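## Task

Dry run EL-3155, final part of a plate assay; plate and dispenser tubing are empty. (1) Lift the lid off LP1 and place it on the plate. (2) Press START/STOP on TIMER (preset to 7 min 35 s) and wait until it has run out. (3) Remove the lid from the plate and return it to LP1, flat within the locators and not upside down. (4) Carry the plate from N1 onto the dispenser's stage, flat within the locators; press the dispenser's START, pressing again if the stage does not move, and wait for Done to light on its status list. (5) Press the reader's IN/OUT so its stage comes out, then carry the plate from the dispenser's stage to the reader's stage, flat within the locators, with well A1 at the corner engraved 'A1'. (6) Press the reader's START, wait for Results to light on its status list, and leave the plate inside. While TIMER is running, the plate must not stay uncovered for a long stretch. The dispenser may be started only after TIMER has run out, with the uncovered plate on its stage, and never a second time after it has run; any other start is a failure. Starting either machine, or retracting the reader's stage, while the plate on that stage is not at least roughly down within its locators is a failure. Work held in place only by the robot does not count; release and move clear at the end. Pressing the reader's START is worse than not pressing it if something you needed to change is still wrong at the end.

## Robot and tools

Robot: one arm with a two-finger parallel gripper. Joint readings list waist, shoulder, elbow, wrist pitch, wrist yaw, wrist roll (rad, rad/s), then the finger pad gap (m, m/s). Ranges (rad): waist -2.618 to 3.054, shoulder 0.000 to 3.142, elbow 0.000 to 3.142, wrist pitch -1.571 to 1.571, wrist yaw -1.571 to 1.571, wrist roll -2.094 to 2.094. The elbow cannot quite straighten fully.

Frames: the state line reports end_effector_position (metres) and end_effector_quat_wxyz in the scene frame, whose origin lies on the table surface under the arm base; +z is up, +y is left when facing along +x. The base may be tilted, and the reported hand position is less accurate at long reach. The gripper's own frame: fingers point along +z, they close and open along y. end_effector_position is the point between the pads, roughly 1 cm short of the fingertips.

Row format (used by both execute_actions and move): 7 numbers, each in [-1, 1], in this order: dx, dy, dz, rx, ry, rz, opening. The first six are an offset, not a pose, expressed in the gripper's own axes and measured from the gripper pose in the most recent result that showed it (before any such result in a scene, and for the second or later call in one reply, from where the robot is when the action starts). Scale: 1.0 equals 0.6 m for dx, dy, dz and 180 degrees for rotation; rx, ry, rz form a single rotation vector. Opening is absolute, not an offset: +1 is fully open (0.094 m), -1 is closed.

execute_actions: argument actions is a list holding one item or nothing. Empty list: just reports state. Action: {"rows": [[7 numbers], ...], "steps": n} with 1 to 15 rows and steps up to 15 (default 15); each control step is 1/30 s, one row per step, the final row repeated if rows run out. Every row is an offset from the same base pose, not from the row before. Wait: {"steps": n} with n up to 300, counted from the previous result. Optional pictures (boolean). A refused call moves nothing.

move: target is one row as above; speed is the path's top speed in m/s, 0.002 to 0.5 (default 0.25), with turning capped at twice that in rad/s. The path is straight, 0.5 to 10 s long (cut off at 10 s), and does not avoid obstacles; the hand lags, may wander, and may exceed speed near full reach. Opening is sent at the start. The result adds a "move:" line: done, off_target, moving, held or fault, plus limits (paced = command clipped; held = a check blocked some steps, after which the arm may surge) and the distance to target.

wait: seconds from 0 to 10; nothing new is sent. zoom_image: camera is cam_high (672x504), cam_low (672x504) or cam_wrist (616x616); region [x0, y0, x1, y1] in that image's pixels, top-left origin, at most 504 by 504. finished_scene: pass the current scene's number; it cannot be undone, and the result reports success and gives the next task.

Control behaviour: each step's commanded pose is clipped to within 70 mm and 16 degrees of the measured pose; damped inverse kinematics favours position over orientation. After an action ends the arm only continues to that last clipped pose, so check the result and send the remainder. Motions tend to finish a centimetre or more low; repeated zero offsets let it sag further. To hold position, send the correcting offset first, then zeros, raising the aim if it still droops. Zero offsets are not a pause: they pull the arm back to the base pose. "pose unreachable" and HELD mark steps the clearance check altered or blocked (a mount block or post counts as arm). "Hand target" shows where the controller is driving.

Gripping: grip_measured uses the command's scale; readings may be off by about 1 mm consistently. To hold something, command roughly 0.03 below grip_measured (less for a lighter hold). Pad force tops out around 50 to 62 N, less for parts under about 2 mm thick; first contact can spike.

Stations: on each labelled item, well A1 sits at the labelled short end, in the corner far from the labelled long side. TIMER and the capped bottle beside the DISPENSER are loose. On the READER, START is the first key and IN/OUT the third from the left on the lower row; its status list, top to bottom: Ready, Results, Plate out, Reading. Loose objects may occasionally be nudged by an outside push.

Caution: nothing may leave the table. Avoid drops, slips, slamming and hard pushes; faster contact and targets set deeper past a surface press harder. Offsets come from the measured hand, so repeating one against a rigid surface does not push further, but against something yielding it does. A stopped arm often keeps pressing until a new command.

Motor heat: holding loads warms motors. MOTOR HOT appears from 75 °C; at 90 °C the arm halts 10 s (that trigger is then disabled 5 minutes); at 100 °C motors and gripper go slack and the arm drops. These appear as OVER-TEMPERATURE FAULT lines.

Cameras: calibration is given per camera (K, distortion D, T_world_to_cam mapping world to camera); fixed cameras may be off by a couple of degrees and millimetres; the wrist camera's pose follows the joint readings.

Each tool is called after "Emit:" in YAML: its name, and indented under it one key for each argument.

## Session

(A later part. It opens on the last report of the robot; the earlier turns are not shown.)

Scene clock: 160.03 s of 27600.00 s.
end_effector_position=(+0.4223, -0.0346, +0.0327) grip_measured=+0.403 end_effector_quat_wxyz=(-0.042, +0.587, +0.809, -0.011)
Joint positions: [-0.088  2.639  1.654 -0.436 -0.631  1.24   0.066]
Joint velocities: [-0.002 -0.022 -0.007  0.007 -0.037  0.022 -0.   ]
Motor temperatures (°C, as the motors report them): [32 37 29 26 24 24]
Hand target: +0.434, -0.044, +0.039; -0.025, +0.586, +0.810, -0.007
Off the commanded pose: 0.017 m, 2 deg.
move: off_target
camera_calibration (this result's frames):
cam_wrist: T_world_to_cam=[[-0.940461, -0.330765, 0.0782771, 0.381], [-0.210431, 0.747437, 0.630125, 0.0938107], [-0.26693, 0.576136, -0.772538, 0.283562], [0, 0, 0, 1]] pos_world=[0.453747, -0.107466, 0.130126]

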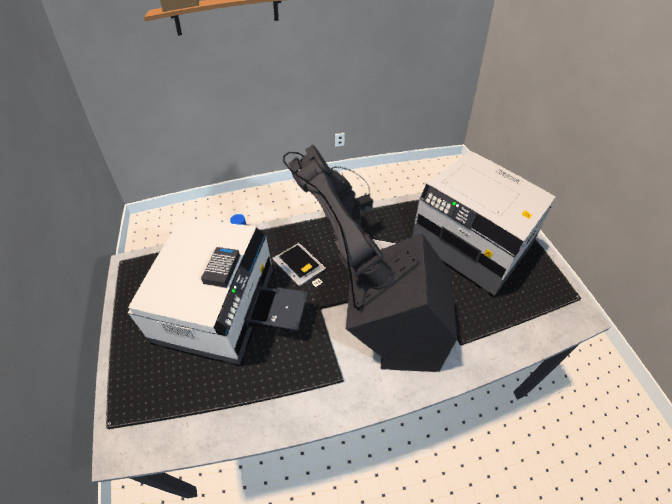

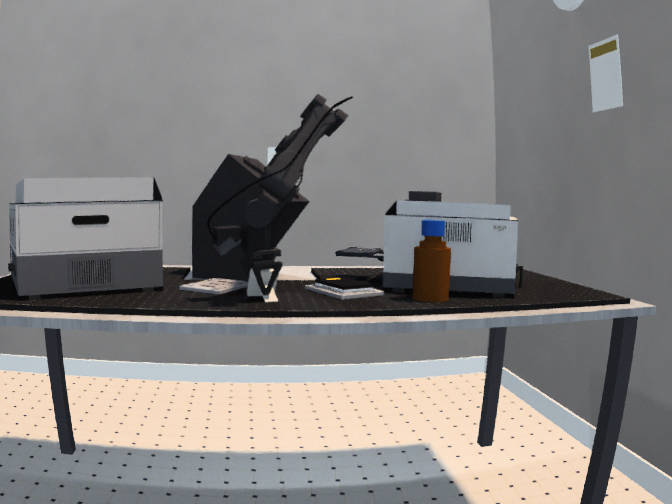

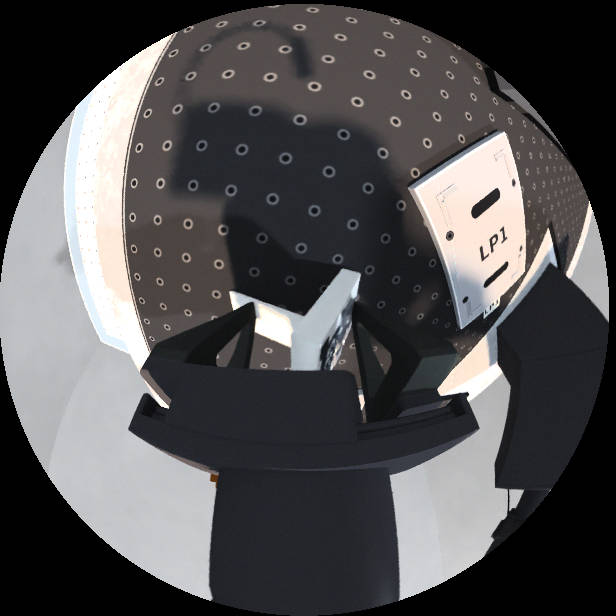

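Emit:
move:
  target: [-0.02,0.014,-0.008,-0.009,-0.006,0,0.25]
  speed: 0.03

Emit:
zoom_image:
  camera: "cam_wrist"
  region: [200,220,420,400]

Scene clock: 164.37 s of 27600.00 s.
end_effector_position=(+0.4234, -0.0354, +0.0351) grip_measured=+0.254 end_effector_quat_wxyz=(-0.041, +0.588, +0.808, -0.010)
Joint positions: [-0.092  2.635  1.654 -0.44  -0.632  1.24   0.059]
Joint velocities: [-0.002 -0.002  0.002 -0.051  0.007 -0.022  0.001]
Motor temperatures (°C, as the motors report them): [32 37 29 26 24 24]
Hand target: +0.434, -0.043, +0.037; -0.026, +0.587, +0.809, -0.005
Off the commanded pose: 0.014 m, 2 deg.
move: off_target
camera_calibration (this result's frames):
cam_wrist: T_world_to_cam=[[-0.942021, -0.326945, 0.0755227, 0.382467], [-0.209123, 0.748035, 0.62985, 0.0925964], [-0.26242, 0.577538, -0.773036, 0.284389], [0, 0, 0, 1]] pos_world=[0.454285, -0.108465, 0.132636]

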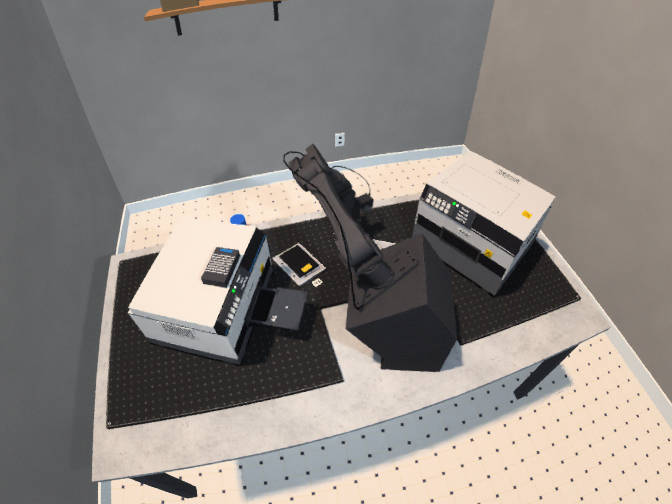

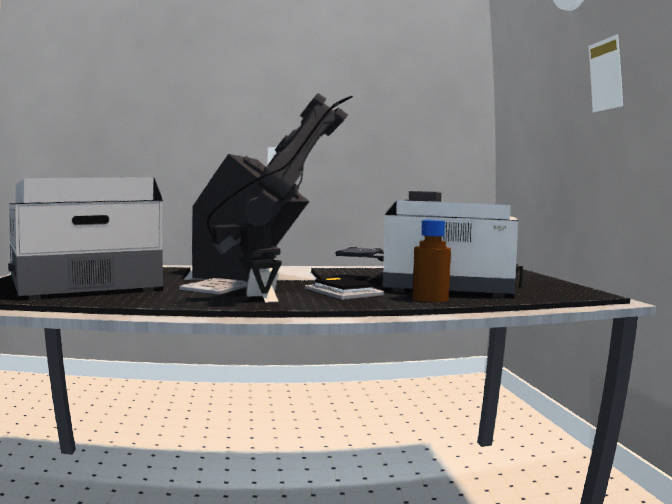

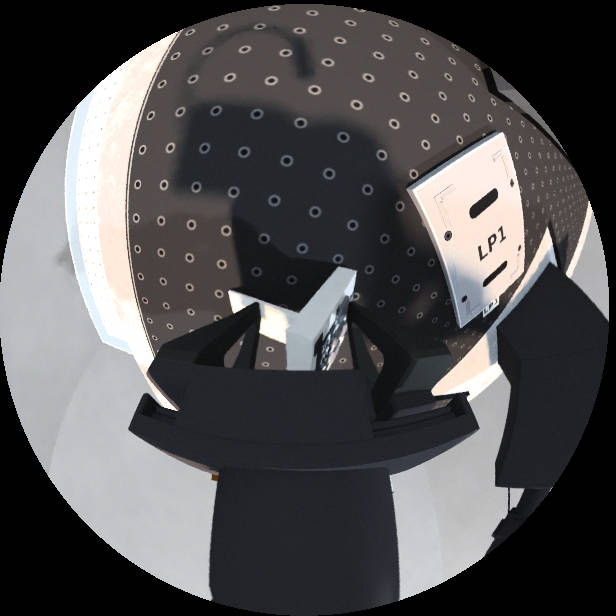

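Region (200, 220, 420, 400) of cam_wrist's 616x616 image, scaled by 2.291, with more detail than that image has; it fills the top 412 rows of this view, and the rest is white.

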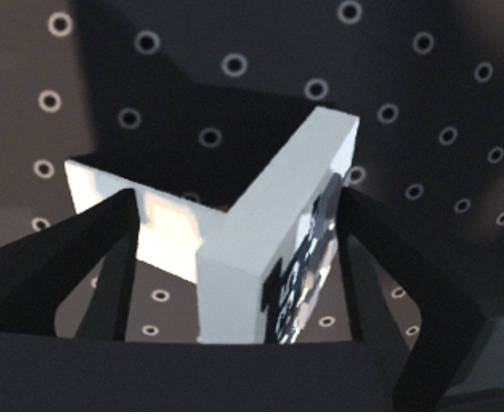

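Hand is riding up, so force is applied. Release and look.

Emit:
move:
  target: [-0.02,0.0,-0.014,-0.009,-0.006,0,1]

Emit:
move:
  target: [0,-0.0,-0.15,-0.025,-0.02,0,1]
  speed: 0.1

Emit:
move:
  target: [0.1,-0.15,-0.02,-0.01,-0.01,0,1]
  speed: 0.15

Scene clock: 167.67 s of 27600.00 s.
end_effector_position=(+0.4286, -0.0358, +0.0351) grip_measured=+1.000 end_effector_quat_wxyz=(-0.033, +0.582, +0.813, -0.004)
Joint positions: [-0.094  2.635  1.654 -0.416 -0.633  1.236  0.094]
Joint velocities: [-0.007  0.007 -0.002  0.051 -0.007  0.037  0.   ]
Motor temperatures (°C, as the motors report them): [32 37 29 26 24 24]
Hand target: +0.428, -0.047, +0.043; -0.025, +0.589, +0.808, -0.004
Off the commanded pose: 0.014 m, 1 deg.
move: off_target
camera_calibration (this result's frames):
cam_wrist: T_world_to_cam=[[-0.937928, -0.342261, 0.0561096, 0.385588], [-0.23395, 0.743767, 0.626161, 0.104681], [-0.256043, 0.574167, -0.777672, 0.283265], [0, 0, 0, 1]] pos_world=[0.458672, -0.108528, 0.133105]

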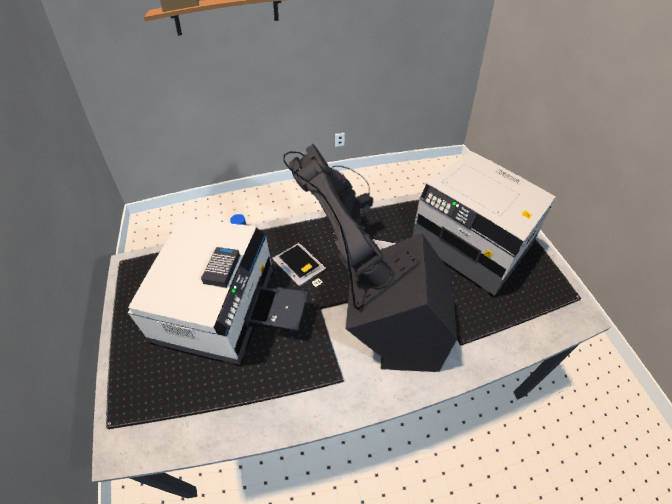

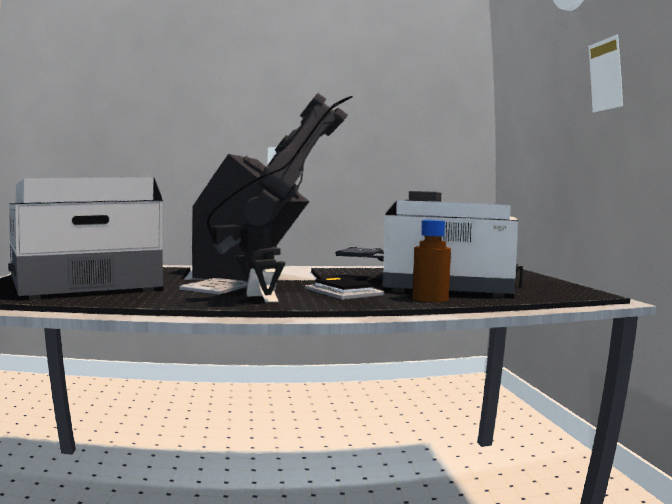

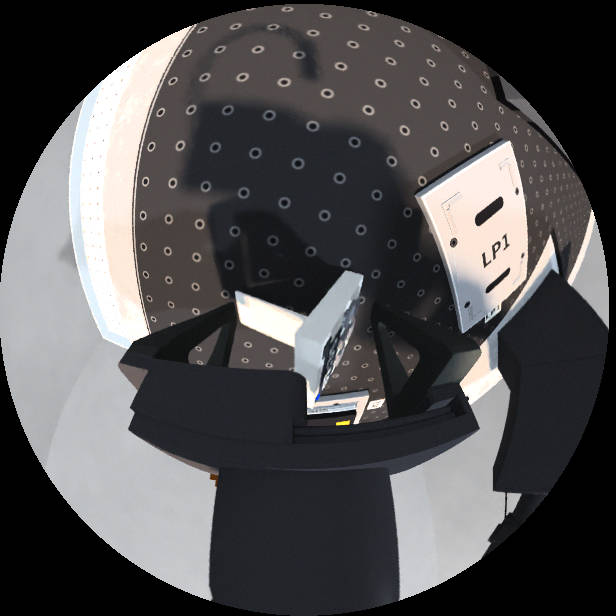

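Scene clock: 168.97 s of 27600.00 s.
end_effector_position=(+0.4358, -0.0305, +0.1142) grip_measured=+1.000 end_effector_quat_wxyz=(+0.009, +0.576, +0.817, +0.014)
Joint positions: [-0.181  2.388  1.477 -0.438 -0.633  1.179  0.094]
Joint velocities: [-0.002 -0.002  0.002 -0.037  0.11  -0.007  0.   ]
Motor temperatures (°C, as the motors report them): [32 38 29 26 24 24]
Hand target: +0.433, -0.038, +0.124; +0.015, +0.582, +0.813, +0.010
Off the commanded pose: 0.014 m, 1 deg.
move: off_target
camera_calibration (this result's frames):
cam_wrist: T_world_to_cam=[[-0.934647, -0.35498, -0.0206024, 0.396645], [-0.298522, 0.751878, 0.587848, 0.0855838], [-0.193184, 0.55558, -0.808709, 0.319104], [0, 0, 0, 1]] pos_world=[0.457917, -0.100835, 0.215924]

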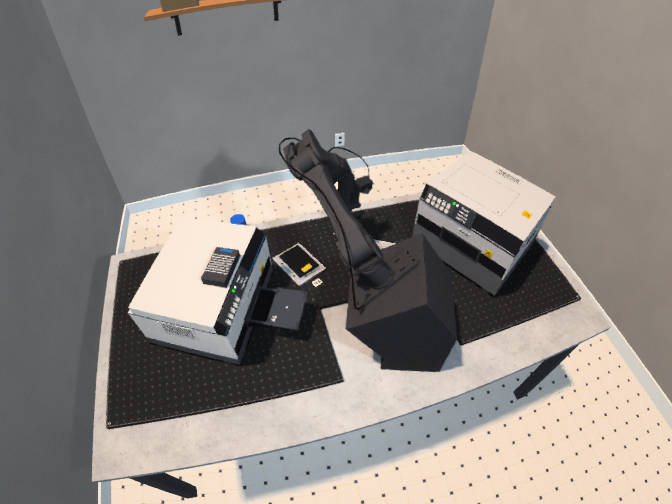

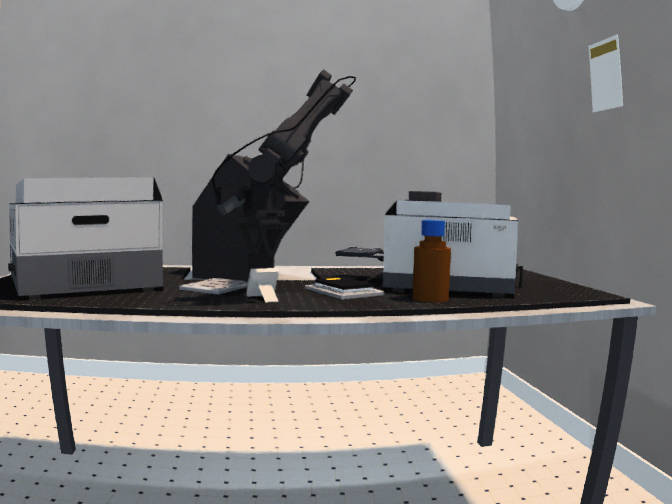

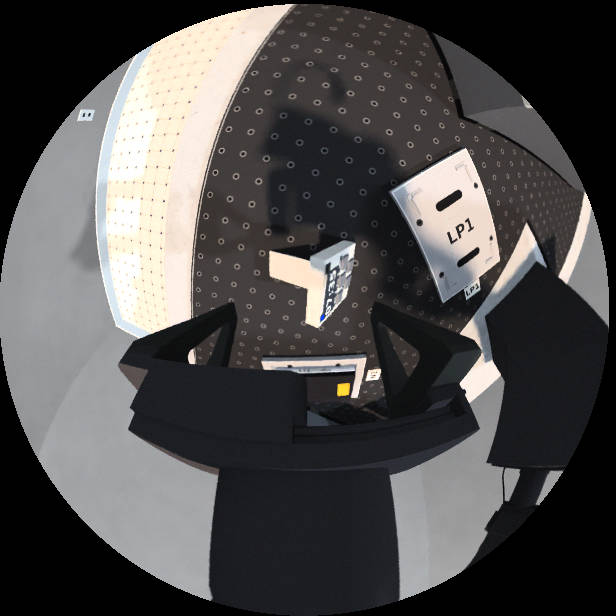

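Scene clock: 170.37 s of 27600.00 s.
end_effector_position=(+0.3278, -0.0015, +0.1172) grip_measured=+1.000 end_effector_quat_wxyz=(+0.016, +0.575, +0.818, +0.020)
Joint positions: [-0.133  2.105  0.873 -0.059 -0.623  1.25   0.094]
Joint velocities: [ 0.002 -0.002 -0.002  0.007  0.081 -0.022  0.   ]
Motor temperatures (°C, as the motors report them): [32 38 29 26 24 24]
Hand target: +0.330, -0.004, +0.123; +0.031, +0.576, +0.817, +0.017
Off the commanded pose: 0.007 m, 2 deg.
move: done
camera_calibration (this result's frames):
cam_wrist: T_world_to_cam=[[-0.933325, -0.356824, -0.0397557, 0.307896], [-0.311639, 0.750156, 0.583221, 0.0346485], [-0.178284, 0.556724, -0.81134, 0.280046], [0, 0, 0, 1]] pos_world=[0.348093, -0.072035, 0.219245]

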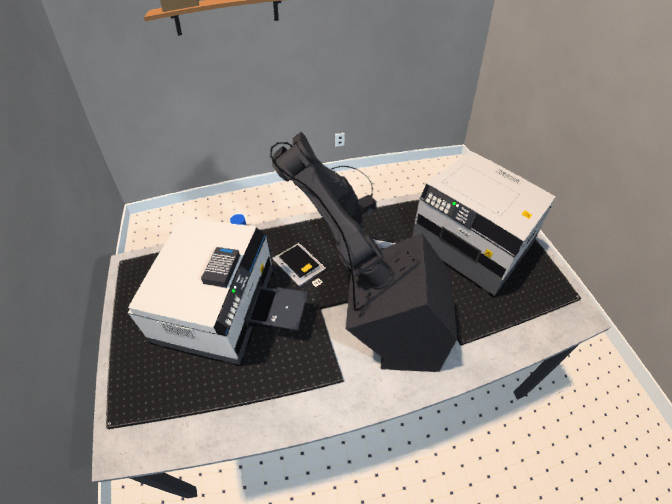

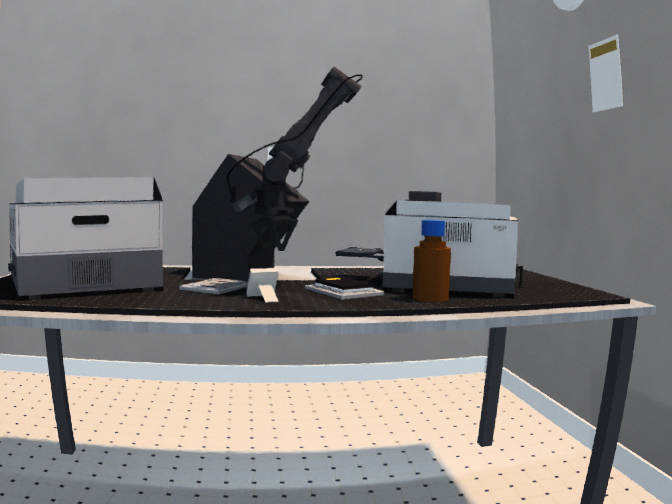

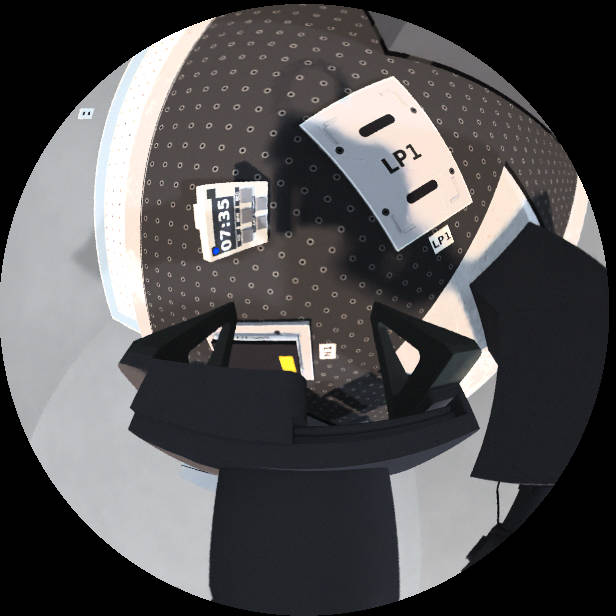

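Emit:
execute_actions:
  actions:
    - {"steps":300}
  pictures: false

Emit:
execute_actions:
  actions:
    - {"steps":300}
  pictures: false

Emit:
execute_actions:
  actions:
    - {"steps":300}
  pictures: false

Emit:
execute_actions:
  actions:
    - {"steps":300}
  pictures: false

Emit:
execute_actions:
  actions:
    - {"steps":300}
  pictures: false

Emit:
execute_actions:
  actions:
    - {"steps":300}
  pictures: false

Emit:
execute_actions:
  actions:
    - {"steps":300}
  pictures: false

Emit:
execute_actions:
  actions:
    - {"steps":300}
  pictures: false

Emit:
execute_actions:
  actions:
    - {"steps":300}
  pictures: false

Emit:
execute_actions:
  actions:
    - {"steps":300}
  pictures: false

Emit:
execute_actions:
  actions:
    - {"steps":300}
  pictures: false

Emit:
execute_actions:
  actions:
    - {"steps":300}
  pictures: false

Emit:
execute_actions:
  actions:
    - {"steps":300}
  pictures: false

Emit:
execute_actions:
  actions:
    - {"steps":300}
  pictures: false

Emit:
execute_actions:
  actions:
    - {"steps":300}

Emit:
zoom_image:
  camera: "cam_high"
  region: [190,220,340,370]

Scene clock: 188.03 s of 27600.00 s.
end_effector_position=(+0.3282, -0.0016, +0.1172) grip_measured=+1.000 end_effector_quat_wxyz=(+0.017, +0.575, +0.818, +0.020)
Joint positions: [-0.133  2.105  0.873 -0.057 -0.623  1.25   0.094]
Joint velocities: [-0.002 -0.012 -0.007 -0.037  0.051 -0.022  0.   ]
Motor temperatures (°C, as the motors report them): [30 37 28 26 24 24]
Hand target: +0.330, -0.004, +0.123; +0.031, +0.576, +0.817, +0.017
Off the commanded pose: 0.007 m, 2 deg.
Steps of this call (steps 1 to 530: nothing new was sent). Readings (end_effector_position):
1: (+0.3279, -0.0015, +0.1172)
2: (+0.3280, -0.0016, +0.1172)
4: (+0.3281, -0.0016, +0.1172)
8: (+0.3282, -0.0016, +0.1172)
530: the state above

Scene clock: 198.03 s of 27600.00 s.
end_effector_position=(+0.3282, -0.0016, +0.1172) grip_measured=+1.000 end_effector_quat_wxyz=(+0.017, +0.575, +0.818, +0.020)
Joint positions: [-0.133  2.105  0.873 -0.057 -0.623  1.25   0.094]
Joint velocities: [-0.002  0.012  0.007 -0.081 -0.022 -0.066  0.   ]
Motor temperatures (°C, as the motors report them): [30 38 28 26 24 24]
Hand target: +0.330, -0.004, +0.123; +0.031, +0.576, +0.817, +0.017
Off the commanded pose: 0.007 m, 2 deg.
Steps of this call (steps 1 to 300: nothing new was sent). Readings (end_effector_position):
1: (+0.3282, -0.0016, +0.1172)
2: (+0.3282, -0.0016, +0.1172)
4: (+0.3282, -0.0016, +0.1172)
8: (+0.3282, -0.0016, +0.1172)
300: the state above

Scene clock: 208.03 s of 27600.00 s.
end_effector_position=(+0.3282, -0.0016, +0.1172) grip_measured=+1.000 end_effector_quat_wxyz=(+0.017, +0.575, +0.818, +0.020)
Joint positions: [-0.133  2.105  0.873 -0.057 -0.623  1.25   0.094]
Joint velocities: [ 0.007  0.002 -0.017 -0.037 -0.051  0.022  0.   ]
Motor temperatures (°C, as the motors report them): [30 38 27 26 24 24]
Hand target: +0.330, -0.004, +0.123; +0.031, +0.576, +0.817, +0.017
Off the commanded pose: 0.007 m, 2 deg.
Steps of this call (steps 1 to 300: nothing new was sent). Readings (end_effector_position):
1: (+0.3282, -0.0016, +0.1172)
2: (+0.3282, -0.0016, +0.1172)
4: (+0.3282, -0.0016, +0.1172)
8: (+0.3282, -0.0016, +0.1172)
300: the state above

Scene clock: 218.03 s of 27600.00 s.
end_effector_position=(+0.3282, -0.0016, +0.1172) grip_measured=+1.000 end_effector_quat_wxyz=(+0.017, +0.575, +0.818, +0.020)
Joint positions: [-0.133  2.105  0.873 -0.057 -0.623  1.25   0.094]
Joint velocities: [-0.002 -0.017 -0.017 -0.007  0.022  0.066  0.   ]
Motor temperatures (°C, as the motors report them): [30 38 27 26 24 24]
Hand target: +0.330, -0.004, +0.123; +0.031, +0.576, +0.817, +0.017
Off the commanded pose: 0.007 m, 2 deg.
Steps of this call (steps 1 to 300: nothing new was sent). Readings (end_effector_position):
1: (+0.3282, -0.0016, +0.1172)
2: (+0.3282, -0.0016, +0.1172)
4: (+0.3282, -0.0016, +0.1172)
8: (+0.3282, -0.0016, +0.1172)
300: the state above

Scene clock: 228.03 s of 27600.00 s.
end_effector_position=(+0.3282, -0.0016, +0.1172) grip_measured=+1.000 end_effector_quat_wxyz=(+0.017, +0.575, +0.818, +0.020)
Joint positions: [-0.133  2.105  0.873 -0.057 -0.623  1.25   0.094]
Joint velocities: [ 0.007  0.002 -0.012 -0.022 -0.037  0.051  0.   ]
Motor temperatures (°C, as the motors report them): [30 38 27 26 24 24]
Hand target: +0.330, -0.004, +0.123; +0.031, +0.576, +0.817, +0.017
Off the commanded pose: 0.007 m, 2 deg.
Steps of this call (steps 1 to 300: nothing new was sent). Readings (end_effector_position):
1: (+0.3282, -0.0016, +0.1172)
2: (+0.3282, -0.0016, +0.1172)
4: (+0.3282, -0.0016, +0.1172)
8: (+0.3282, -0.0016, +0.1172)
300: the state above

Scene clock: 238.03 s of 27600.00 s.
end_effector_position=(+0.3282, -0.0016, +0.1172) grip_measured=+1.000 end_effector_quat_wxyz=(+0.017, +0.575, +0.818, +0.020)
Joint positions: [-0.133  2.105  0.873 -0.057 -0.623  1.25   0.094]
Joint velocities: [-0.027  0.012 -0.027 -0.007  0.007  0.066  0.   ]
Motor temperatures (°C, as the motors report them): [30 38 27 26 24 24]
Hand target: +0.330, -0.004, +0.123; +0.031, +0.576, +0.817, +0.017
Off the commanded pose: 0.007 m, 2 deg.
Steps of this call (steps 1 to 300: nothing new was sent). Readings (end_effector_position):
1: (+0.3282, -0.0016, +0.1172)
2: (+0.3282, -0.0016, +0.1172)
4: (+0.3282, -0.0016, +0.1172)
8: (+0.3282, -0.0016, +0.1172)
300: the state above

Scene clock: 248.03 s of 27600.00 s.
end_effector_position=(+0.3282, -0.0016, +0.1172) grip_measured=+1.000 end_effector_quat_wxyz=(+0.017, +0.575, +0.818, +0.020)
Joint positions: [-0.133  2.105  0.873 -0.057 -0.623  1.25   0.094]
Joint velocities: [-0.002  0.012 -0.002  0.037 -0.066  0.037  0.   ]
Motor temperatures (°C, as the motors report them): [30 39 27 25 24 24]
Hand target: +0.330, -0.004, +0.123; +0.031, +0.576, +0.817, +0.017
Off the commanded pose: 0.007 m, 2 deg.
Steps of this call (steps 1 to 300: nothing new was sent). Readings (end_effector_position):
1: (+0.3282, -0.0016, +0.1172)
2: (+0.3282, -0.0016, +0.1172)
4: (+0.3282, -0.0016, +0.1172)
8: (+0.3282, -0.0016, +0.1172)
300: the state above

Scene clock: 258.03 s of 27600.00 s.
end_effector_position=(+0.3282, -0.0016, +0.1172) grip_measured=+1.000 end_effector_quat_wxyz=(+0.017, +0.575, +0.818, +0.020)
Joint positions: [-0.133  2.105  0.873 -0.057 -0.623  1.25   0.094]
Joint velocities: [-0.007 -0.007 -0.002  0.051 -0.037  0.022  0.   ]
Motor temperatures (°C, as the motors report them): [30 39 27 25 24 24]
Hand target: +0.330, -0.004, +0.123; +0.031, +0.576, +0.817, +0.017
Off the commanded pose: 0.007 m, 2 deg.
Steps of this call (steps 1 to 300: nothing new was sent). Readings (end_effector_position):
1: (+0.3282, -0.0016, +0.1172)
2: (+0.3282, -0.0016, +0.1172)
4: (+0.3282, -0.0016, +0.1172)
8: (+0.3282, -0.0016, +0.1172)
300: the state above

Scene clock: 268.03 s of 27600.00 s.
end_effector_position=(+0.3282, -0.0016, +0.1172) grip_measured=+1.000 end_effector_quat_wxyz=(+0.017, +0.575, +0.818, +0.020)
Joint positions: [-0.133  2.105  0.873 -0.057 -0.623  1.25   0.094]
Joint velocities: [-0.002 -0.012 -0.007 -0.007  0.066 -0.051  0.   ]
Motor temperatures (°C, as the motors report them): [30 39 27 25 24 24]
Hand target: +0.330, -0.004, +0.123; +0.031, +0.576, +0.817, +0.017
Off the commanded pose: 0.007 m, 2 deg.
Steps of this call (steps 1 to 300: nothing new was sent). Readings (end_effector_position):
1: (+0.3282, -0.0016, +0.1172)
2: (+0.3282, -0.0016, +0.1172)
4: (+0.3282, -0.0016, +0.1172)
8: (+0.3282, -0.0016, +0.1172)
300: the state above

Scene clock: 278.03 s of 27600.00 s.
end_effector_position=(+0.3282, -0.0016, +0.1172) grip_measured=+1.000 end_effector_quat_wxyz=(+0.017, +0.575, +0.818, +0.020)
Joint positions: [-0.133  2.105  0.873 -0.057 -0.623  1.25   0.094]
Joint velocities: [-0.002  0.002  0.012 -0.007 -0.007 -0.022  0.   ]
Motor temperatures (°C, as the motors report them): [30 39 27 25 24 24]
Hand target: +0.330, -0.004, +0.123; +0.031, +0.576, +0.817, +0.017
Off the commanded pose: 0.007 m, 2 deg.
Steps of this call (steps 1 to 300: nothing new was sent). Readings (end_effector_position):
1: (+0.3282, -0.0016, +0.1172)
2: (+0.3282, -0.0016, +0.1172)
4: (+0.3282, -0.0016, +0.1172)
8: (+0.3282, -0.0016, +0.1172)
300: the state above

Scene clock: 288.03 s of 27600.00 s.
end_effector_position=(+0.3282, -0.0016, +0.1172) grip_measured=+1.000 end_effector_quat_wxyz=(+0.017, +0.575, +0.818, +0.020)
Joint positions: [-0.133  2.105  0.873 -0.057 -0.623  1.25   0.094]
Joint velocities: [-0.007 -0.012  0.002  0.037 -0.007 -0.051  0.   ]
Motor temperatures (°C, as the motors report them): [30 39 27 25 24 24]
Hand target: +0.330, -0.004, +0.123; +0.031, +0.576, +0.817, +0.017
Off the commanded pose: 0.007 m, 2 deg.
Steps of this call (steps 1 to 300: nothing new was sent). Readings (end_effector_position):
1: (+0.3282, -0.0016, +0.1172)
2: (+0.3282, -0.0016, +0.1172)
4: (+0.3282, -0.0016, +0.1172)
8: (+0.3282, -0.0016, +0.1172)
300: the state above

Scene clock: 298.03 s of 27600.00 s.
end_effector_position=(+0.3282, -0.0016, +0.1172) grip_measured=+1.000 end_effector_quat_wxyz=(+0.017, +0.575, +0.818, +0.020)
Joint positions: [-0.133  2.105  0.873 -0.057 -0.623  1.25   0.094]
Joint velocities: [-0.012  0.017 -0.012 -0.081 -0.037  0.007  0.   ]
Motor temperatures (°C, as the motors report them): [30 40 27 25 24 24]
Hand target: +0.330, -0.004, +0.123; +0.031, +0.576, +0.817, +0.017
Off the commanded pose: 0.007 m, 2 deg.
Steps of this call (steps 1 to 300: nothing new was sent). Readings (end_effector_position):
1: (+0.3282, -0.0016, +0.1172)
2: (+0.3282, -0.0016, +0.1172)
4: (+0.3282, -0.0016, +0.1172)
8: (+0.3282, -0.0016, +0.1172)
300: the state above

Scene clock: 308.03 s of 27600.00 s.
end_effector_position=(+0.3282, -0.0016, +0.1172) grip_measured=+1.000 end_effector_quat_wxyz=(+0.017, +0.575, +0.818, +0.020)
Joint positions: [-0.133  2.105  0.873 -0.057 -0.623  1.25   0.094]
Joint velocities: [ 0.002 -0.002 -0.012 -0.066 -0.066 -0.11   0.   ]
Motor temperatures (°C, as the motors report them): [30 40 27 25 24 24]
Hand target: +0.330, -0.004, +0.123; +0.031, +0.576, +0.817, +0.017
Off the commanded pose: 0.007 m, 2 deg.
Steps of this call (steps 1 to 300: nothing new was sent). Readings (end_effector_position):
1: (+0.3282, -0.0016, +0.1172)
2: (+0.3282, -0.0016, +0.1172)
4: (+0.3282, -0.0016, +0.1172)
8: (+0.3282, -0.0016, +0.1172)
300: the state above

Scene clock: 318.03 s of 27600.00 s.
end_effector_position=(+0.3282, -0.0016, +0.1172) grip_measured=+1.000 end_effector_quat_wxyz=(+0.017, +0.575, +0.818, +0.020)
Joint positions: [-0.133  2.105  0.873 -0.057 -0.623  1.25   0.094]
Joint velocities: [-0.012 -0.002 -0.007  0.051  0.007 -0.007  0.   ]
Motor temperatures (°C, as the motors report them): [30 40 27 25 24 24]
Hand target: +0.330, -0.004, +0.123; +0.031, +0.576, +0.817, +0.017
Off the commanded pose: 0.007 m, 2 deg.
Steps of this call (steps 1 to 300: nothing new was sent). Readings (end_effector_position):
1: (+0.3282, -0.0016, +0.1172)
2: (+0.3282, -0.0016, +0.1172)
4: (+0.3282, -0.0016, +0.1172)
8: (+0.3282, -0.0016, +0.1172)
300: the state above

Scene clock: 328.03 s of 27600.00 s.
end_effector_position=(+0.3282, -0.0016, +0.1172) grip_measured=+1.000 end_effector_quat_wxyz=(+0.017, +0.575, +0.818, +0.020)
Joint positions: [-0.133  2.105  0.873 -0.057 -0.623  1.25   0.094]
Joint velocities: [-0.002  0.017 -0.032  0.037  0.022 -0.081  0.   ]
Motor temperatures (°C, as the motors report them): [30 40 27 25 24 24]
Hand target: +0.330, -0.004, +0.123; +0.031, +0.576, +0.817, +0.017
Off the commanded pose: 0.007 m, 2 deg.
Steps of this call (steps 1 to 300: nothing new was sent). Readings (end_effector_position):
1: (+0.3282, -0.0016, +0.1172)
2: (+0.3282, -0.0016, +0.1172)
4: (+0.3282, -0.0016, +0.1172)
8: (+0.3282, -0.0016, +0.1172)
300: the state above
camera_calibration (this result's frames):
cam_wrist: T_world_to_cam=[[-0.933106, -0.357281, -0.040793, 0.308232], [-0.312725, 0.750228, 0.582547, 0.0352228], [-0.177529, 0.556335, -0.811773, 0.279953], [0, 0, 0, 1]] pos_world=[0.348328, -0.0720473, 0.219313]

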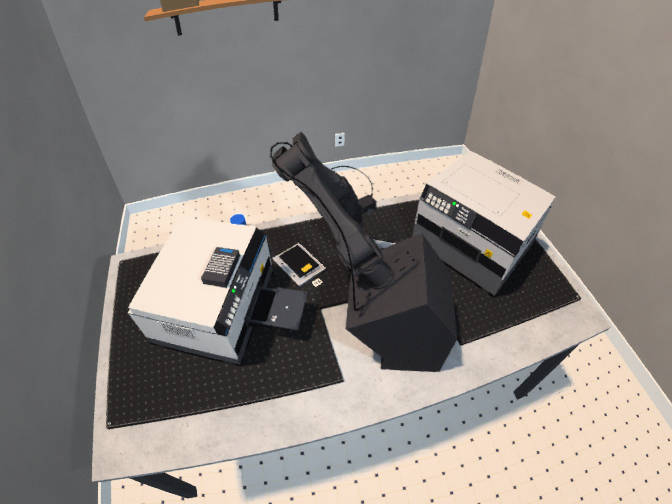

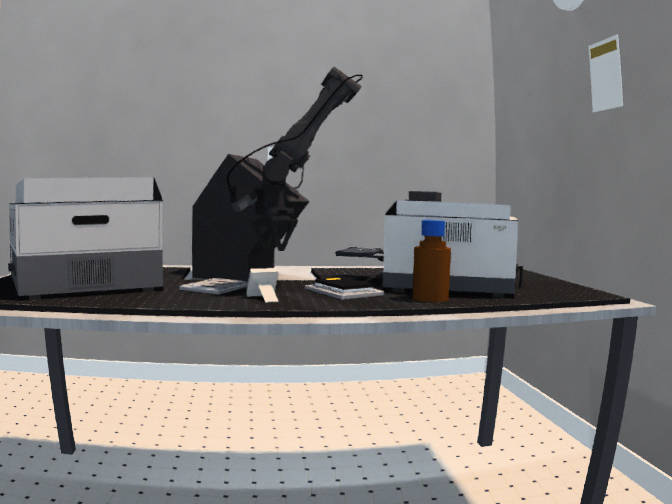

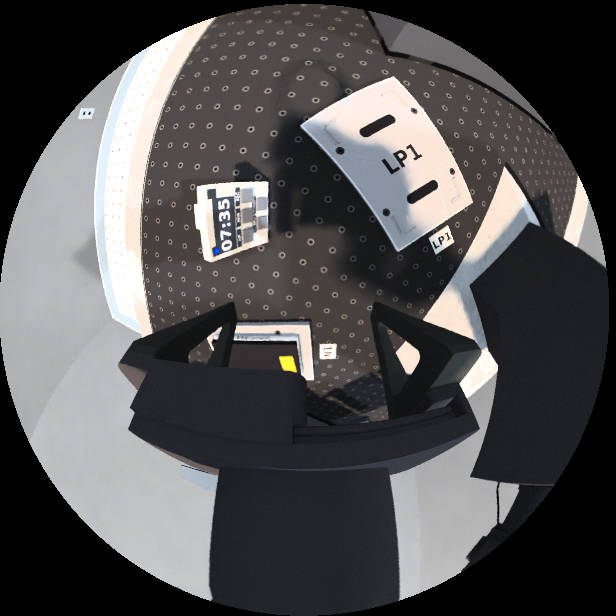

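Region (190, 220, 340, 370) of cam_high's 672x504 image, scaled by 3.360, with more detail than that image has.

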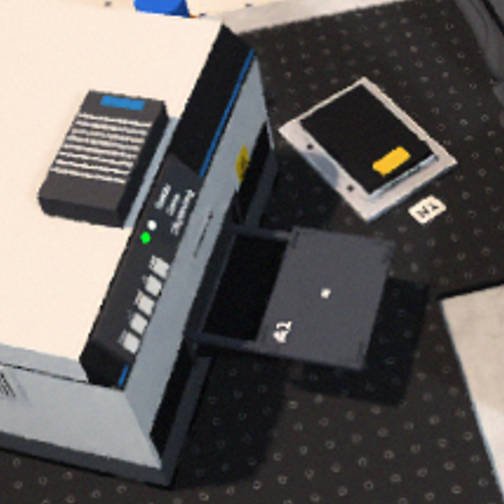

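Emit:
move:
  target: [0.465,-0.173,-0.14,0,0,-0.245,1]
  speed: 0.15

Scene clock: 335.50 s of 27600.00 s.
end_effector_position=(+0.1242, +0.2088, +0.1820) grip_measured=+1.000 end_effector_quat_wxyz=(+0.012, +0.221, +0.975, -0.010)
Joint positions: [ 0.925  1.034  0.419 -0.336 -0.097  1.463  0.094]
Joint velocities: [-0.002 -0.012  0.007 -0.007  0.066  0.007  0.   ]
Motor temperatures (°C, as the motors report them): [30 40 27 25 24 24]
Hand target: +0.133, +0.219, +0.189; +0.027, +0.220, +0.975, +0.002
Off the commanded pose: 0.021 m, 3 deg.
move: off_target
camera_calibration (this result's frames):
cam_wrist: T_world_to_cam=[[-0.41296, -0.91033, 0.0276273, 0.234186], [-0.744903, 0.355059, 0.564847, -0.0846953], [-0.524007, 0.21268, -0.824733, 0.296459], [0, 0, 0, 1]] pos_world=[0.188967, 0.180208, 0.28587]

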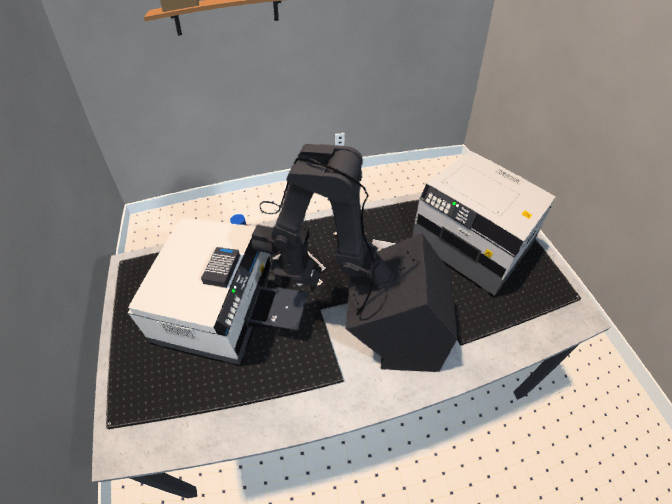

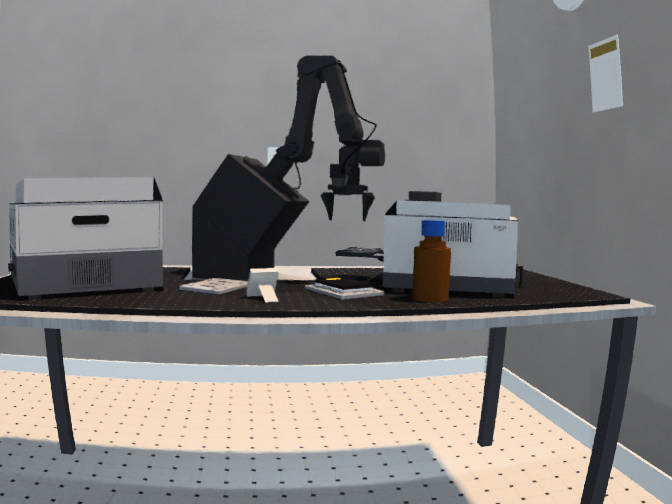

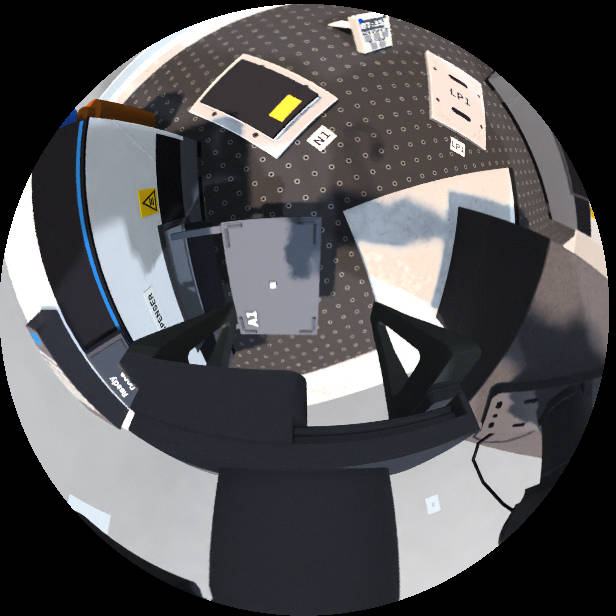

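Emit:
move:
  target: [0.052,0.068,0.095,-0.01,0.008,0,1]
  speed: 0.08

Scene clock: 339.57 s of 27600.00 s.
end_effector_position=(+0.1093, +0.2474, +0.1248) grip_measured=+1.000 end_effector_quat_wxyz=(-0.007, +0.219, +0.976, -0.002)
Joint positions: [ 1.079  1.394  0.493 -0.035 -0.047  1.583  0.094]
Joint velocities: [-0.012  0.007 -0.017  0.007 -0.066 -0.022  0.   ]
Motor temperatures (°C, as the motors report them): [29 39 28 25 24 24]
Hand target: +0.116, +0.257, +0.125; +0.004, +0.220, +0.976, +0.007
Off the commanded pose: 0.012 m, 2 deg.
move: off_target
camera_calibration (this result's frames):
cam_wrist: T_world_to_cam=[[-0.408568, -0.912536, 0.0187, 0.265835], [-0.727434, 0.33793, 0.597197, -0.0789155], [-0.551283, 0.230392, -0.801877, 0.229012], [0, 0, 0, 1]] pos_world=[0.177456, 0.216489, 0.225796]

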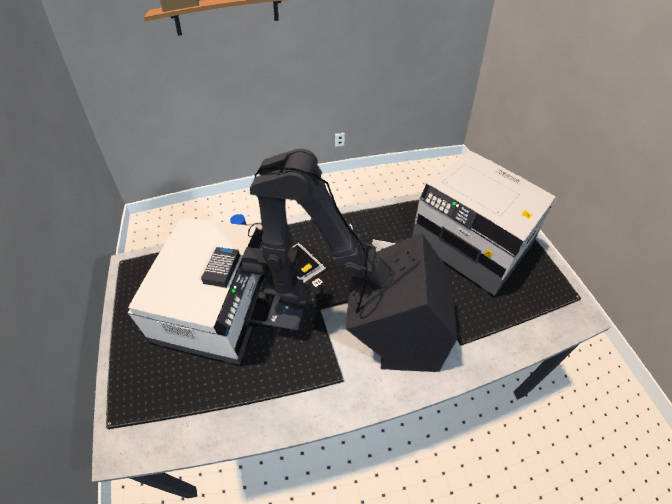

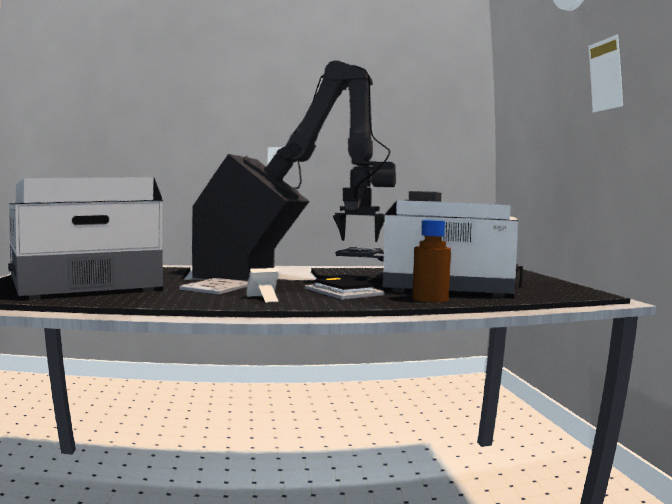

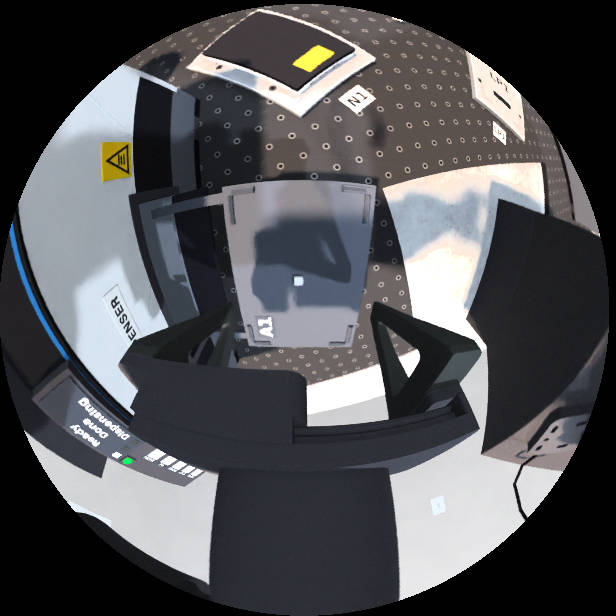

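Emit:
move:
  target: [-0.425,0.04,-0.01,0,0,-0.278,1]
  speed: 0.12

Scene clock: 345.83 s of 27600.00 s.
end_effector_position=(+0.3354, +0.1604, +0.1231) grip_measured=+1.000 end_effector_quat_wxyz=(-0.019, -0.208, +0.978, +0.005)
Joint positions: [ 0.266  1.875  1.058 -0.344 -0.493 -0.008  0.094]
Joint velocities: [-0.002 -0.017  0.002 -0.066 -0.051 -0.022  0.   ]
Motor temperatures (°C, as the motors report them): [29 38 28 25 24 24]
Hand target: +0.347, +0.162, +0.128; -0.008, -0.209, +0.978, +0.009
Off the commanded pose: 0.015 m, 2 deg.
move: off_target
camera_calibration (this result's frames):
cam_wrist: T_world_to_cam=[[0.424974, -0.905186, -0.00600615, 0.00117641], [-0.712014, -0.338364, 0.61526, 0.217012], [-0.558957, -0.257193, -0.788301, 0.451399], [0, 0, 0, 1]] pos_world=[0.406328, 0.190591, 0.222327]

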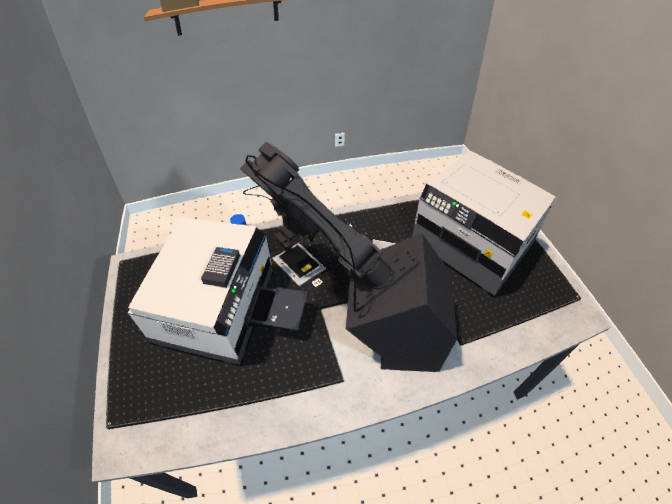

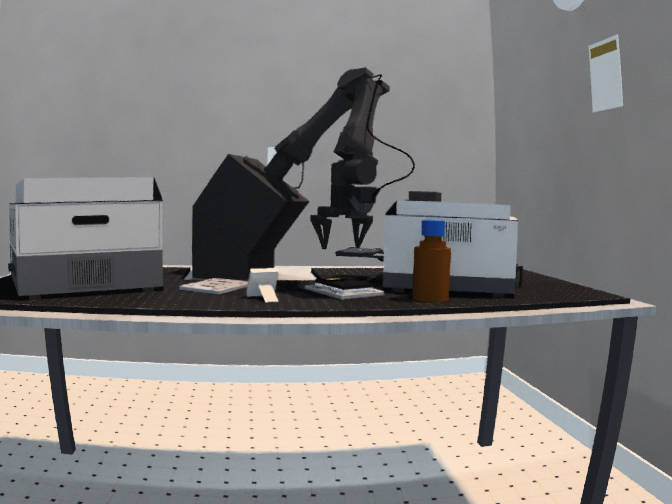

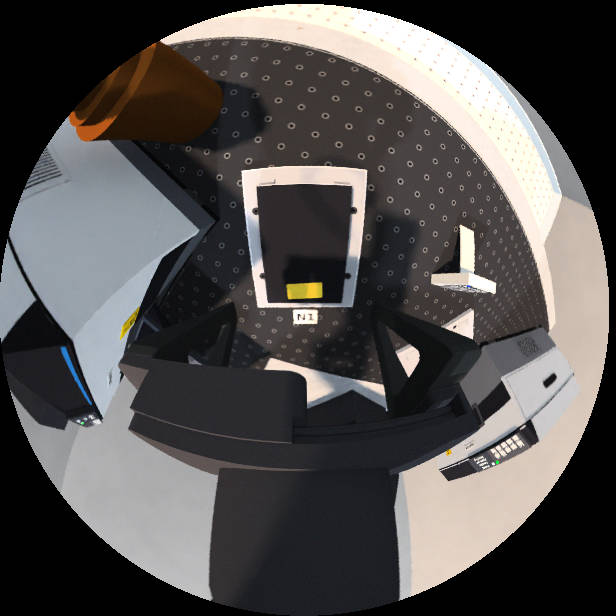

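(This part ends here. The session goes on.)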